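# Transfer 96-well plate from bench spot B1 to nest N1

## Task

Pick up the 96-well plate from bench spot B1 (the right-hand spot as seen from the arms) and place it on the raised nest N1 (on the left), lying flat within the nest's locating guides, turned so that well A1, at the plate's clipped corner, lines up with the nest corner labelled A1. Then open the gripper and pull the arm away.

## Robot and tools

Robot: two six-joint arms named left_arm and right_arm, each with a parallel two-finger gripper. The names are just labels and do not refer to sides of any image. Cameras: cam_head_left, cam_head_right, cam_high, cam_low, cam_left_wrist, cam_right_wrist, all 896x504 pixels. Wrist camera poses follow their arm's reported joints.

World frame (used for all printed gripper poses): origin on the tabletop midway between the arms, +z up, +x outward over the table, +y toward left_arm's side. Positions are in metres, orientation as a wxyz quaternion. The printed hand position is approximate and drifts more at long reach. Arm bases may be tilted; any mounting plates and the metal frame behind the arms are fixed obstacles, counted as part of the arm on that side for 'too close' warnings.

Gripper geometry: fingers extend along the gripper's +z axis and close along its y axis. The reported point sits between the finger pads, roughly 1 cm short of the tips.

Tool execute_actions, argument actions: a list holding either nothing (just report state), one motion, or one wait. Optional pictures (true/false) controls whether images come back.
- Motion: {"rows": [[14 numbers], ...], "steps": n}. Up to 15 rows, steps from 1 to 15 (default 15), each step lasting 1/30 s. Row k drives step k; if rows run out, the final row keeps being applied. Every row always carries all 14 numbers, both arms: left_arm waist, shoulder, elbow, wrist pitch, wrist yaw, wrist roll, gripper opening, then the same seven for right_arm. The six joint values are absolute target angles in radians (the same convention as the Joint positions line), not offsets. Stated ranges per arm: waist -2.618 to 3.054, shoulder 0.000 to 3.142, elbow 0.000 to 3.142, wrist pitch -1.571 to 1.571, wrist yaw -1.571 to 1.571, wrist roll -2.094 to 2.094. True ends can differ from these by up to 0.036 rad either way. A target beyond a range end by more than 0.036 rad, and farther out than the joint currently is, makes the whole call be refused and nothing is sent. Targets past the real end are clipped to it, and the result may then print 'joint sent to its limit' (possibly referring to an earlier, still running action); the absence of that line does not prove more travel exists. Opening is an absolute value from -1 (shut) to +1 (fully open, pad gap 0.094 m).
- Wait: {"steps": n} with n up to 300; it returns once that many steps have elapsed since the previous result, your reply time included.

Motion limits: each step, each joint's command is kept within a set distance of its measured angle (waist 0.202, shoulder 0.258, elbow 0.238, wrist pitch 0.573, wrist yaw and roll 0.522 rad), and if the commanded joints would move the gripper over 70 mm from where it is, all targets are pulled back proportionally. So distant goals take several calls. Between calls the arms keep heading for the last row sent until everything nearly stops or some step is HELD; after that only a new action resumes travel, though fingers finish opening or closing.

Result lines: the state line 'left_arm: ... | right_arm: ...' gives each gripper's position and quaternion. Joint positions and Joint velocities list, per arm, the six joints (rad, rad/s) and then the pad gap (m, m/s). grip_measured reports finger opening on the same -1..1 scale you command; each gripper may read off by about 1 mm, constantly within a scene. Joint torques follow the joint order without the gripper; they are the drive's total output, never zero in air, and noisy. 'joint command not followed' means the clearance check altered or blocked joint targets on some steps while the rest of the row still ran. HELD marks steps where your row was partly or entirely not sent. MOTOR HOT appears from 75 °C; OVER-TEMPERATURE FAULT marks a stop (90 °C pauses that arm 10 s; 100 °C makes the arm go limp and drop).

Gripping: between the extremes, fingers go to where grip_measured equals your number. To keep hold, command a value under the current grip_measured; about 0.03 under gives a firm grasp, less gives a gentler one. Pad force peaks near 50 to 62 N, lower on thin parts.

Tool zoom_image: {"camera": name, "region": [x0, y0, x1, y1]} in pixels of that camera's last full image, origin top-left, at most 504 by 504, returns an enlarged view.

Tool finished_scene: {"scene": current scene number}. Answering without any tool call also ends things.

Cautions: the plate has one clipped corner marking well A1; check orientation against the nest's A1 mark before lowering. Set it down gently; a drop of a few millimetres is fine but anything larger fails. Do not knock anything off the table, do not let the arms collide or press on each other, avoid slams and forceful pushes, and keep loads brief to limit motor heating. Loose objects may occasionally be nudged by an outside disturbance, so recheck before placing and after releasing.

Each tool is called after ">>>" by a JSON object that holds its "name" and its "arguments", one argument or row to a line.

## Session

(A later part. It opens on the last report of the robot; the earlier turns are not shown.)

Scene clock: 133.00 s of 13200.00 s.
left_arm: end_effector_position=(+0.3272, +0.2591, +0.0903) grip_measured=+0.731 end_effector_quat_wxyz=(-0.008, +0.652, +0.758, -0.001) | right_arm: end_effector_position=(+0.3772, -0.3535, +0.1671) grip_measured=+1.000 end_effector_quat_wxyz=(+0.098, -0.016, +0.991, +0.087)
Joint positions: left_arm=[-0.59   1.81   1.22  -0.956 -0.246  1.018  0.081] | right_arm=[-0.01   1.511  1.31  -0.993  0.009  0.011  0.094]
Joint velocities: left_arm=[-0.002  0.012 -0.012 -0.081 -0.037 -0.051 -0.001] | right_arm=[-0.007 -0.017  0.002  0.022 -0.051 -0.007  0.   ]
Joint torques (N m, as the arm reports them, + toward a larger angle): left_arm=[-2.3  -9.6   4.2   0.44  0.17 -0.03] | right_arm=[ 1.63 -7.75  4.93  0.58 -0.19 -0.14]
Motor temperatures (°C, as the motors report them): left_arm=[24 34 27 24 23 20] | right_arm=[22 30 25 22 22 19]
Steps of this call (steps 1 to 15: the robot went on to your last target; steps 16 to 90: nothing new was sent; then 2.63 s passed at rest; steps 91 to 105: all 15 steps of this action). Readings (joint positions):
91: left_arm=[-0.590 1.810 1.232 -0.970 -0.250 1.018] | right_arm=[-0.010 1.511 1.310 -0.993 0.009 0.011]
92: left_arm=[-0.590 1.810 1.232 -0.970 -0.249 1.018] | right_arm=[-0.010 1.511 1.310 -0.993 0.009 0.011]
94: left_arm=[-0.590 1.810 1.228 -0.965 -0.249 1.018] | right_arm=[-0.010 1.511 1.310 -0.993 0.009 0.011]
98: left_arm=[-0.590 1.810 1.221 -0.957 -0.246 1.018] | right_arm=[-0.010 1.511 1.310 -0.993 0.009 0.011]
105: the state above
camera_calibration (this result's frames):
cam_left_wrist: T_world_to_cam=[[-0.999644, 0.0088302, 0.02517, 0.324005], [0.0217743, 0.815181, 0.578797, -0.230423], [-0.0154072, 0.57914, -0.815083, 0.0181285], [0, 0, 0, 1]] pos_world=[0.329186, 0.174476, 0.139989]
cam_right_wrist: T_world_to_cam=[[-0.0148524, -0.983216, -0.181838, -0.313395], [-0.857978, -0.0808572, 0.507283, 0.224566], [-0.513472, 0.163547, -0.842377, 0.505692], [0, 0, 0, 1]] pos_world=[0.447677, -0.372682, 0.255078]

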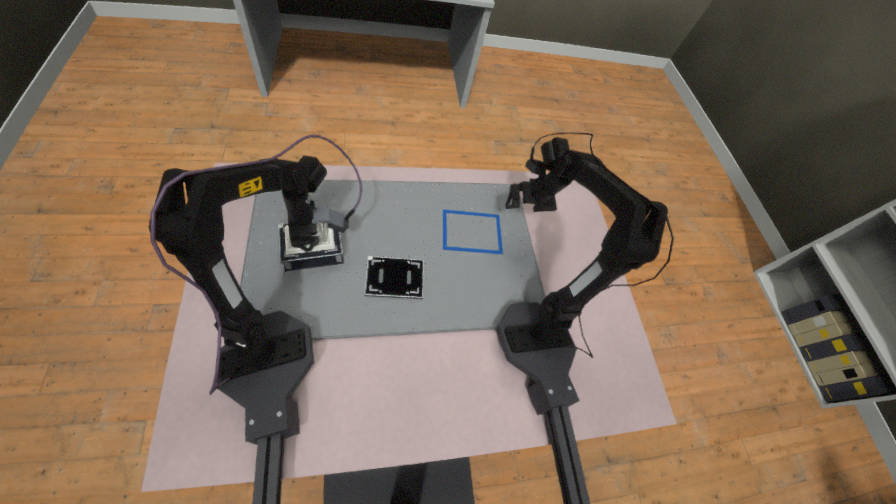

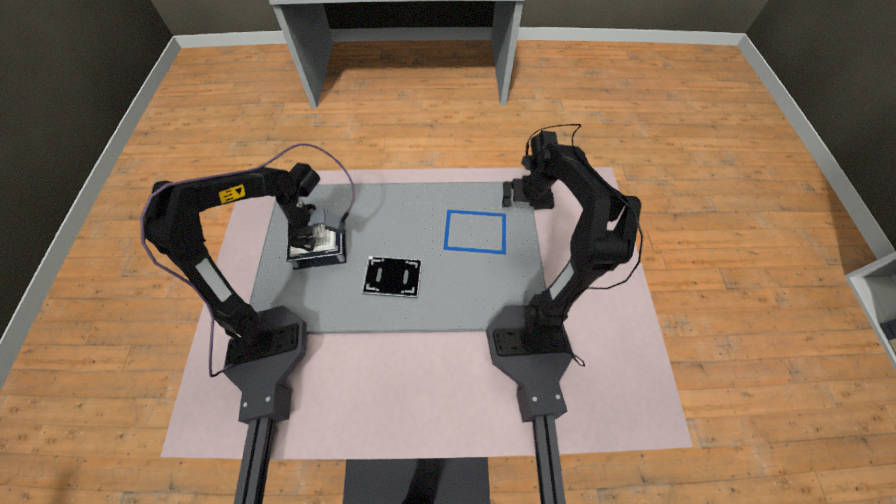

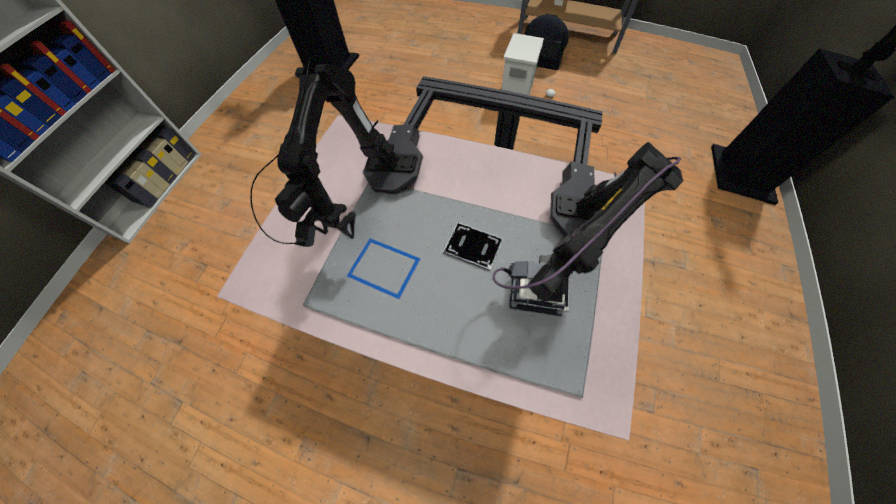

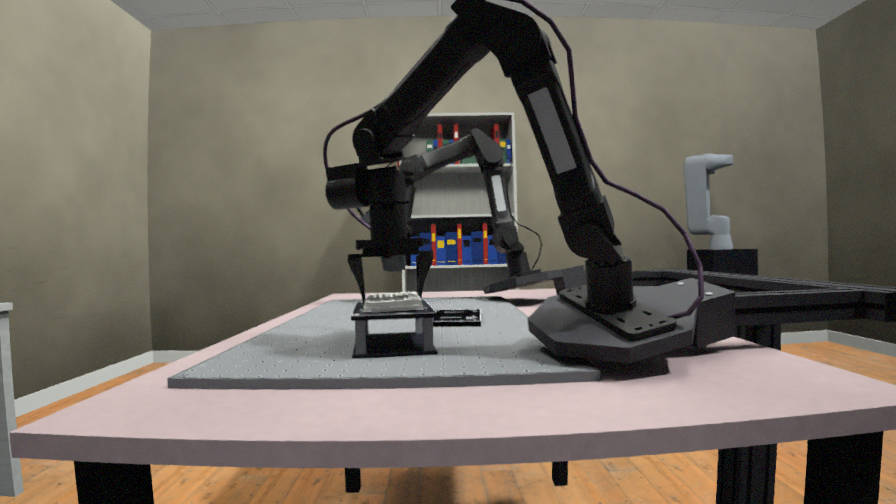

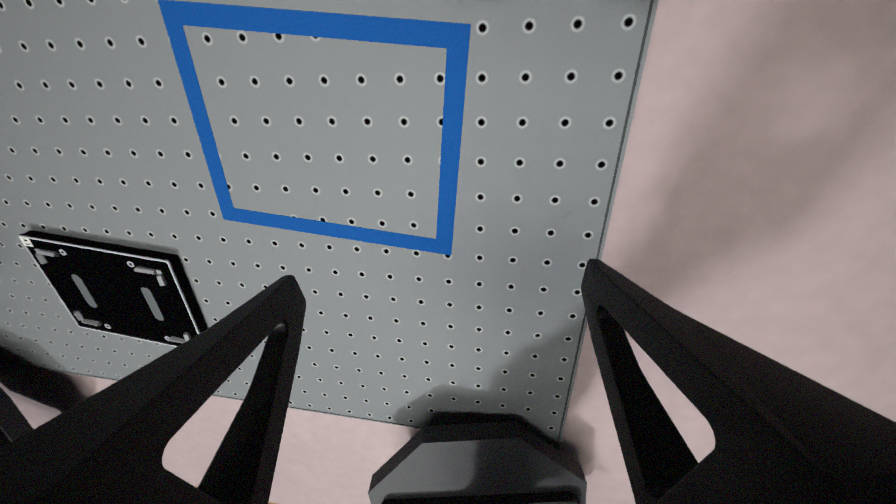

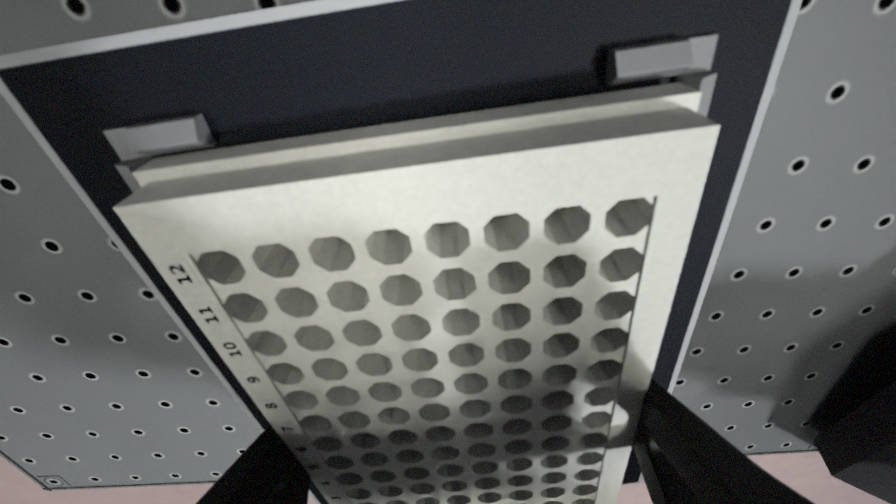

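Nudge +x slightly, then release.

>>> {"name": "execute_actions", "arguments": {
  "actions": [
    {"rows":[[-0.59,1.812,1.215,-0.932,-0.246,1.013,0.69,0,1.5,1.3,-1.0,0,0,1]],"steps":8}
  ],
  "pictures": false
}}

>>> {"name": "execute_actions", "arguments": {
  "actions": [
    {"rows":[[-0.59,1.81,1.22,-0.952,-0.246,1.018,1,0,1.5,1.3,-1.0,0,0,1]],"steps":10}
  ],
  "pictures": false
}}

>>> {"name": "execute_actions", "arguments": {
  "actions": [
    {"rows":[[-0.59,1.35,1.22,-1.05,-0.246,1.018,1,0,1.5,1.3,-1.0,0,0,1]]}
  ]
}}

>>> {"name": "zoom_image", "arguments": {
  "camera": "cam_low",
  "region": [335, 270, 455, 340]
}}

Scene clock: 142.30 s of 13200.00 s.
left_arm: end_effector_position=(+0.3272, +0.2591, +0.0903) grip_measured=+0.731 end_effector_quat_wxyz=(-0.008, +0.652, +0.758, -0.001) | right_arm: end_effector_position=(+0.3772, -0.3535, +0.1671) grip_measured=+1.000 end_effector_quat_wxyz=(+0.098, -0.016, +0.991, +0.087)
Joint positions: left_arm=[-0.59   1.81   1.22  -0.955 -0.246  1.017  0.081] | right_arm=[-0.01   1.511  1.31  -0.993  0.009  0.011  0.094]
Joint velocities: left_arm=[ 0.007 -0.002  0.027  0.007  0.007 -0.037 -0.   ] | right_arm=[-0.012 -0.002 -0.002  0.051  0.051 -0.007  0.   ]
Joint torques (N m, as the arm reports them, + toward a larger angle): left_arm=[-2.3  -9.62  4.58  0.49  0.02 -0.03] | right_arm=[ 1.55 -7.75  4.96  0.58 -0.2  -0.14]
Motor temperatures (°C, as the motors report them): left_arm=[24 33 27 24 23 20] | right_arm=[22 30 25 22 22 19]
Steps of this call (steps 1 to 15: the robot went on to your last target; steps 16 to 90: nothing new was sent; then 6.03 s passed at rest; steps 91 to 98: all 8 steps of this action). Readings (joint positions):
91: left_arm=[-0.590 1.810 1.220 -0.955 -0.246 1.017] | right_arm=[-0.010 1.511 1.310 -0.993 0.009 0.011]
92: left_arm=[-0.590 1.810 1.220 -0.955 -0.246 1.017] | right_arm=[-0.010 1.511 1.310 -0.993 0.009 0.011]
94: left_arm=[-0.590 1.810 1.220 -0.955 -0.246 1.017] | right_arm=[-0.010 1.511 1.310 -0.993 0.009 0.011]
98: the state above

Scene clock: 142.63 s of 13200.00 s.
left_arm: end_effector_position=(+0.3273, +0.2593, +0.0903) grip_measured=+1.000 end_effector_quat_wxyz=(-0.008, +0.652, +0.758, -0.000) | right_arm: end_effector_position=(+0.3772, -0.3535, +0.1671) grip_measured=+1.000 end_effector_quat_wxyz=(+0.098, -0.016, +0.991, +0.087)
Joint positions: left_arm=[-0.59   1.81   1.22  -0.955 -0.247  1.017  0.094] | right_arm=[-0.01   1.511  1.31  -0.993  0.009  0.011  0.094]
Joint velocities: left_arm=[-0.017 -0.017 -0.022 -0.051  0.051  0.007  0.   ] | right_arm=[-0.012 -0.012  0.007  0.037 -0.037  0.022  0.   ]
Joint torques (N m, as the arm reports them, + toward a larger angle): left_arm=[-2.33 -9.93  4.9   0.3   0.01  0.02] | right_arm=[ 1.53 -7.85  4.85  0.59 -0.19 -0.15]
Motor temperatures (°C, as the motors report them): left_arm=[24 33 27 24 23 20] | right_arm=[22 30 25 22 22 19]
Steps of this call (steps 1 to 10: all 10 steps of this action). Readings (joint positions):
1: left_arm=[-0.590 1.810 1.220 -0.955 -0.246 1.017] | right_arm=[-0.010 1.511 1.310 -0.993 0.009 0.011]
2: left_arm=[-0.590 1.810 1.220 -0.955 -0.246 1.017] | right_arm=[-0.010 1.511 1.310 -0.993 0.009 0.011]
4: left_arm=[-0.590 1.810 1.220 -0.955 -0.247 1.017] | right_arm=[-0.010 1.511 1.310 -0.993 0.009 0.011]
8: left_arm=[-0.590 1.810 1.220 -0.955 -0.247 1.017] | right_arm=[-0.010 1.511 1.310 -0.993 0.009 0.011]
10: the state above

Scene clock: 143.13 s of 13200.00 s.
left_arm: end_effector_position=(+0.3333, +0.2946, +0.2291) grip_measured=+1.000 end_effector_quat_wxyz=(+0.179, +0.602, +0.776, +0.061) | right_arm: end_effector_position=(+0.3772, -0.3535, +0.1671) grip_measured=+1.000 end_effector_quat_wxyz=(+0.098, -0.016, +0.991, +0.087)
Joint positions: left_arm=[-0.59   1.339  1.231 -1.029 -0.25   1.017  0.094] | right_arm=[-0.01   1.511  1.31  -0.993  0.009  0.011  0.094]
Joint velocities: left_arm=[ 0.012  0.173 -0.007 -0.139 -0.022 -0.066  0.   ] | right_arm=[0.002 0.007 0.017 0.037 0.022 0.066 0.   ]
Joint torques (N m, as the arm reports them, + toward a larger angle): left_arm=[-1.41 -5.86  5.02  0.8   0.07  0.02] | right_arm=[ 1.43 -7.83  4.98  0.57 -0.17 -0.11]
Motor temperatures (°C, as the motors report them): left_arm=[24 33 27 24 23 20] | right_arm=[22 30 25 22 22 19]
Steps of this call (steps 1 to 15: all 15 steps of this action). Readings (joint positions):
1: left_arm=[-0.590 1.789 1.215 -0.956 -0.247 1.017] | right_arm=[-0.010 1.511 1.310 -0.993 0.009 0.011]
2: left_arm=[-0.590 1.748 1.204 -0.969 -0.247 1.017] | right_arm=[-0.010 1.511 1.310 -0.993 0.009 0.011]
4: left_arm=[-0.590 1.625 1.199 -0.997 -0.247 1.017] | right_arm=[-0.010 1.511 1.310 -0.993 0.009 0.011]
8: left_arm=[-0.590 1.366 1.215 -1.012 -0.249 1.017] | right_arm=[-0.010 1.511 1.310 -0.993 0.009 0.011]
15: the state above
camera_calibration (this result's frames):
cam_left_wrist: T_world_to_cam=[[-0.938354, -0.111966, -0.32704, 0.422164], [-0.246999, 0.879055, 0.407742, -0.22984], [0.241832, 0.463385, -0.852521, 0.0677283], [0, 0, 0, 1]] pos_world=[0.32299, 0.217926, 0.28952]
cam_right_wrist: T_world_to_cam=[[-0.0148524, -0.983216, -0.181838, -0.313395], [-0.857978, -0.0808572, 0.507283, 0.224566], [-0.513472, 0.163547, -0.842377, 0.505692], [0, 0, 0, 1]] pos_world=[0.447677, -0.372682, 0.255078]

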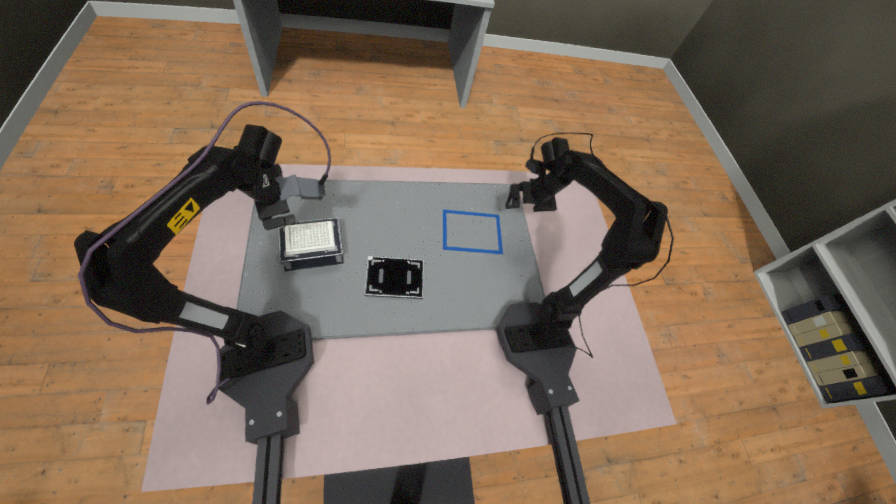

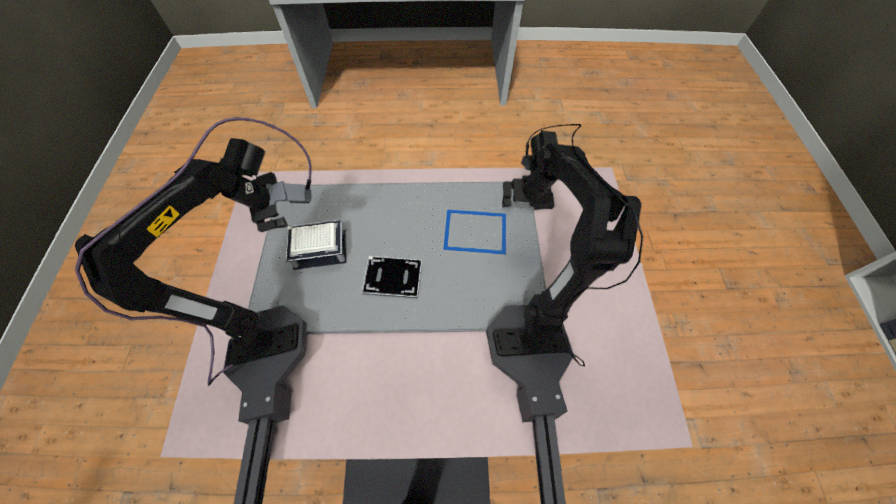

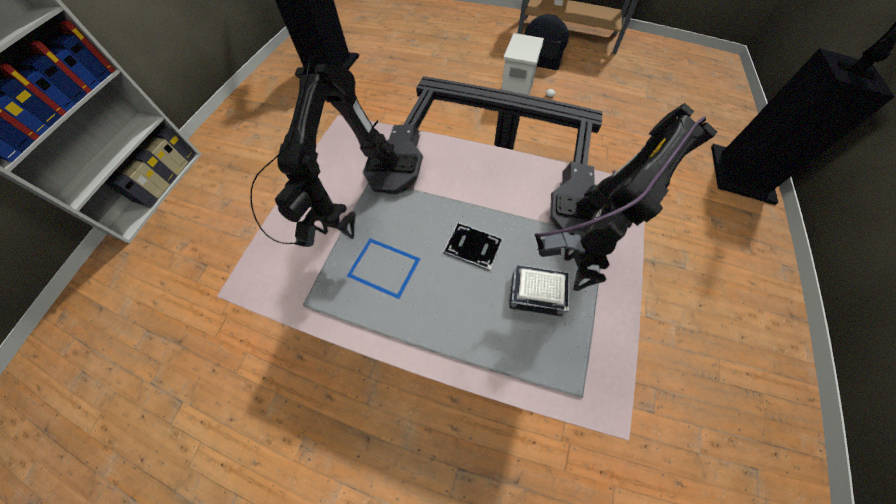

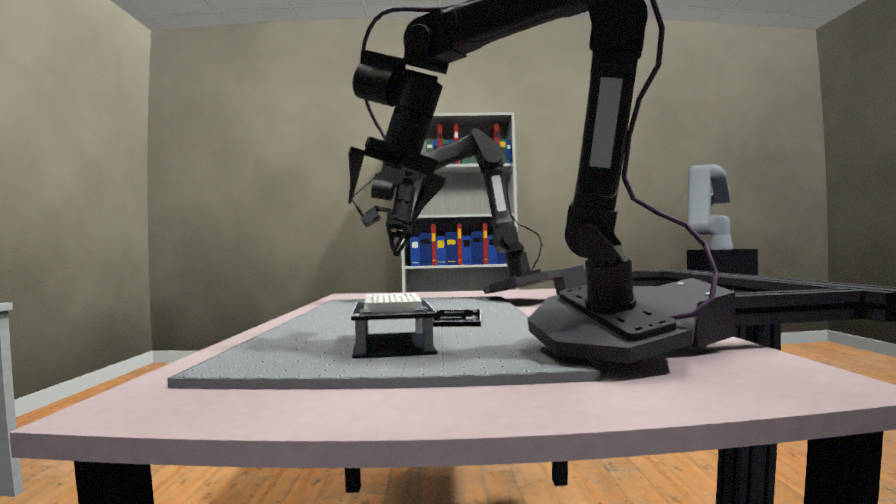

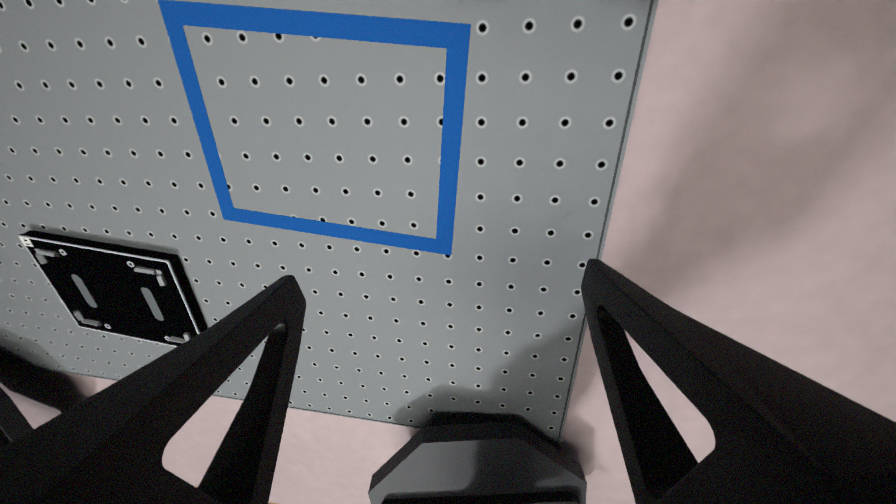

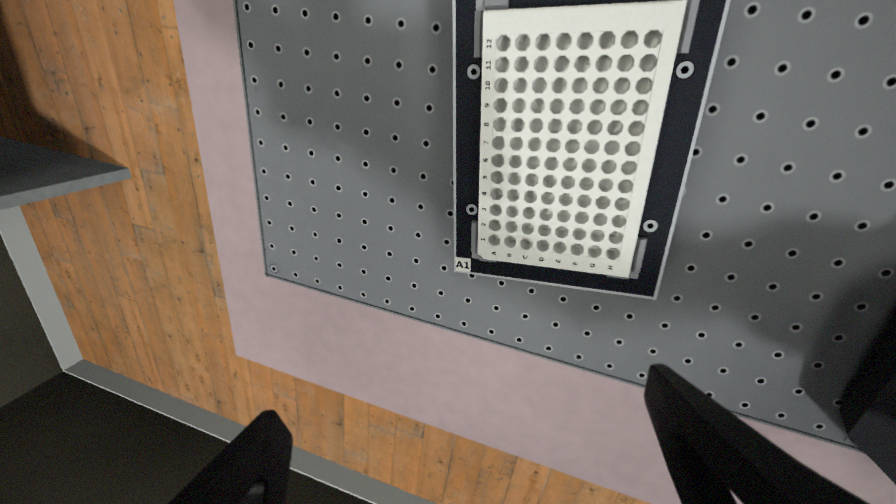

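Region (335, 270, 455, 340) of cam_low's 896x504 image, scaled by 4.200, with more detail than that image has; it fills the top 294 rows of this view, and the rest is white.

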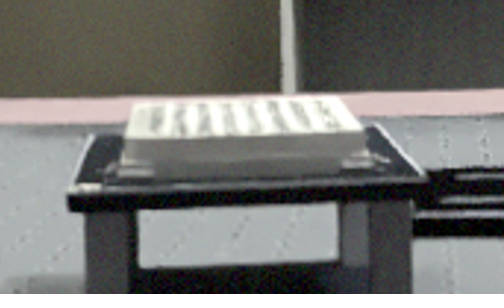

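>>> {"name": "finished_scene", "arguments": {
  "scene": 2
}}

The scene is finished: the task was done.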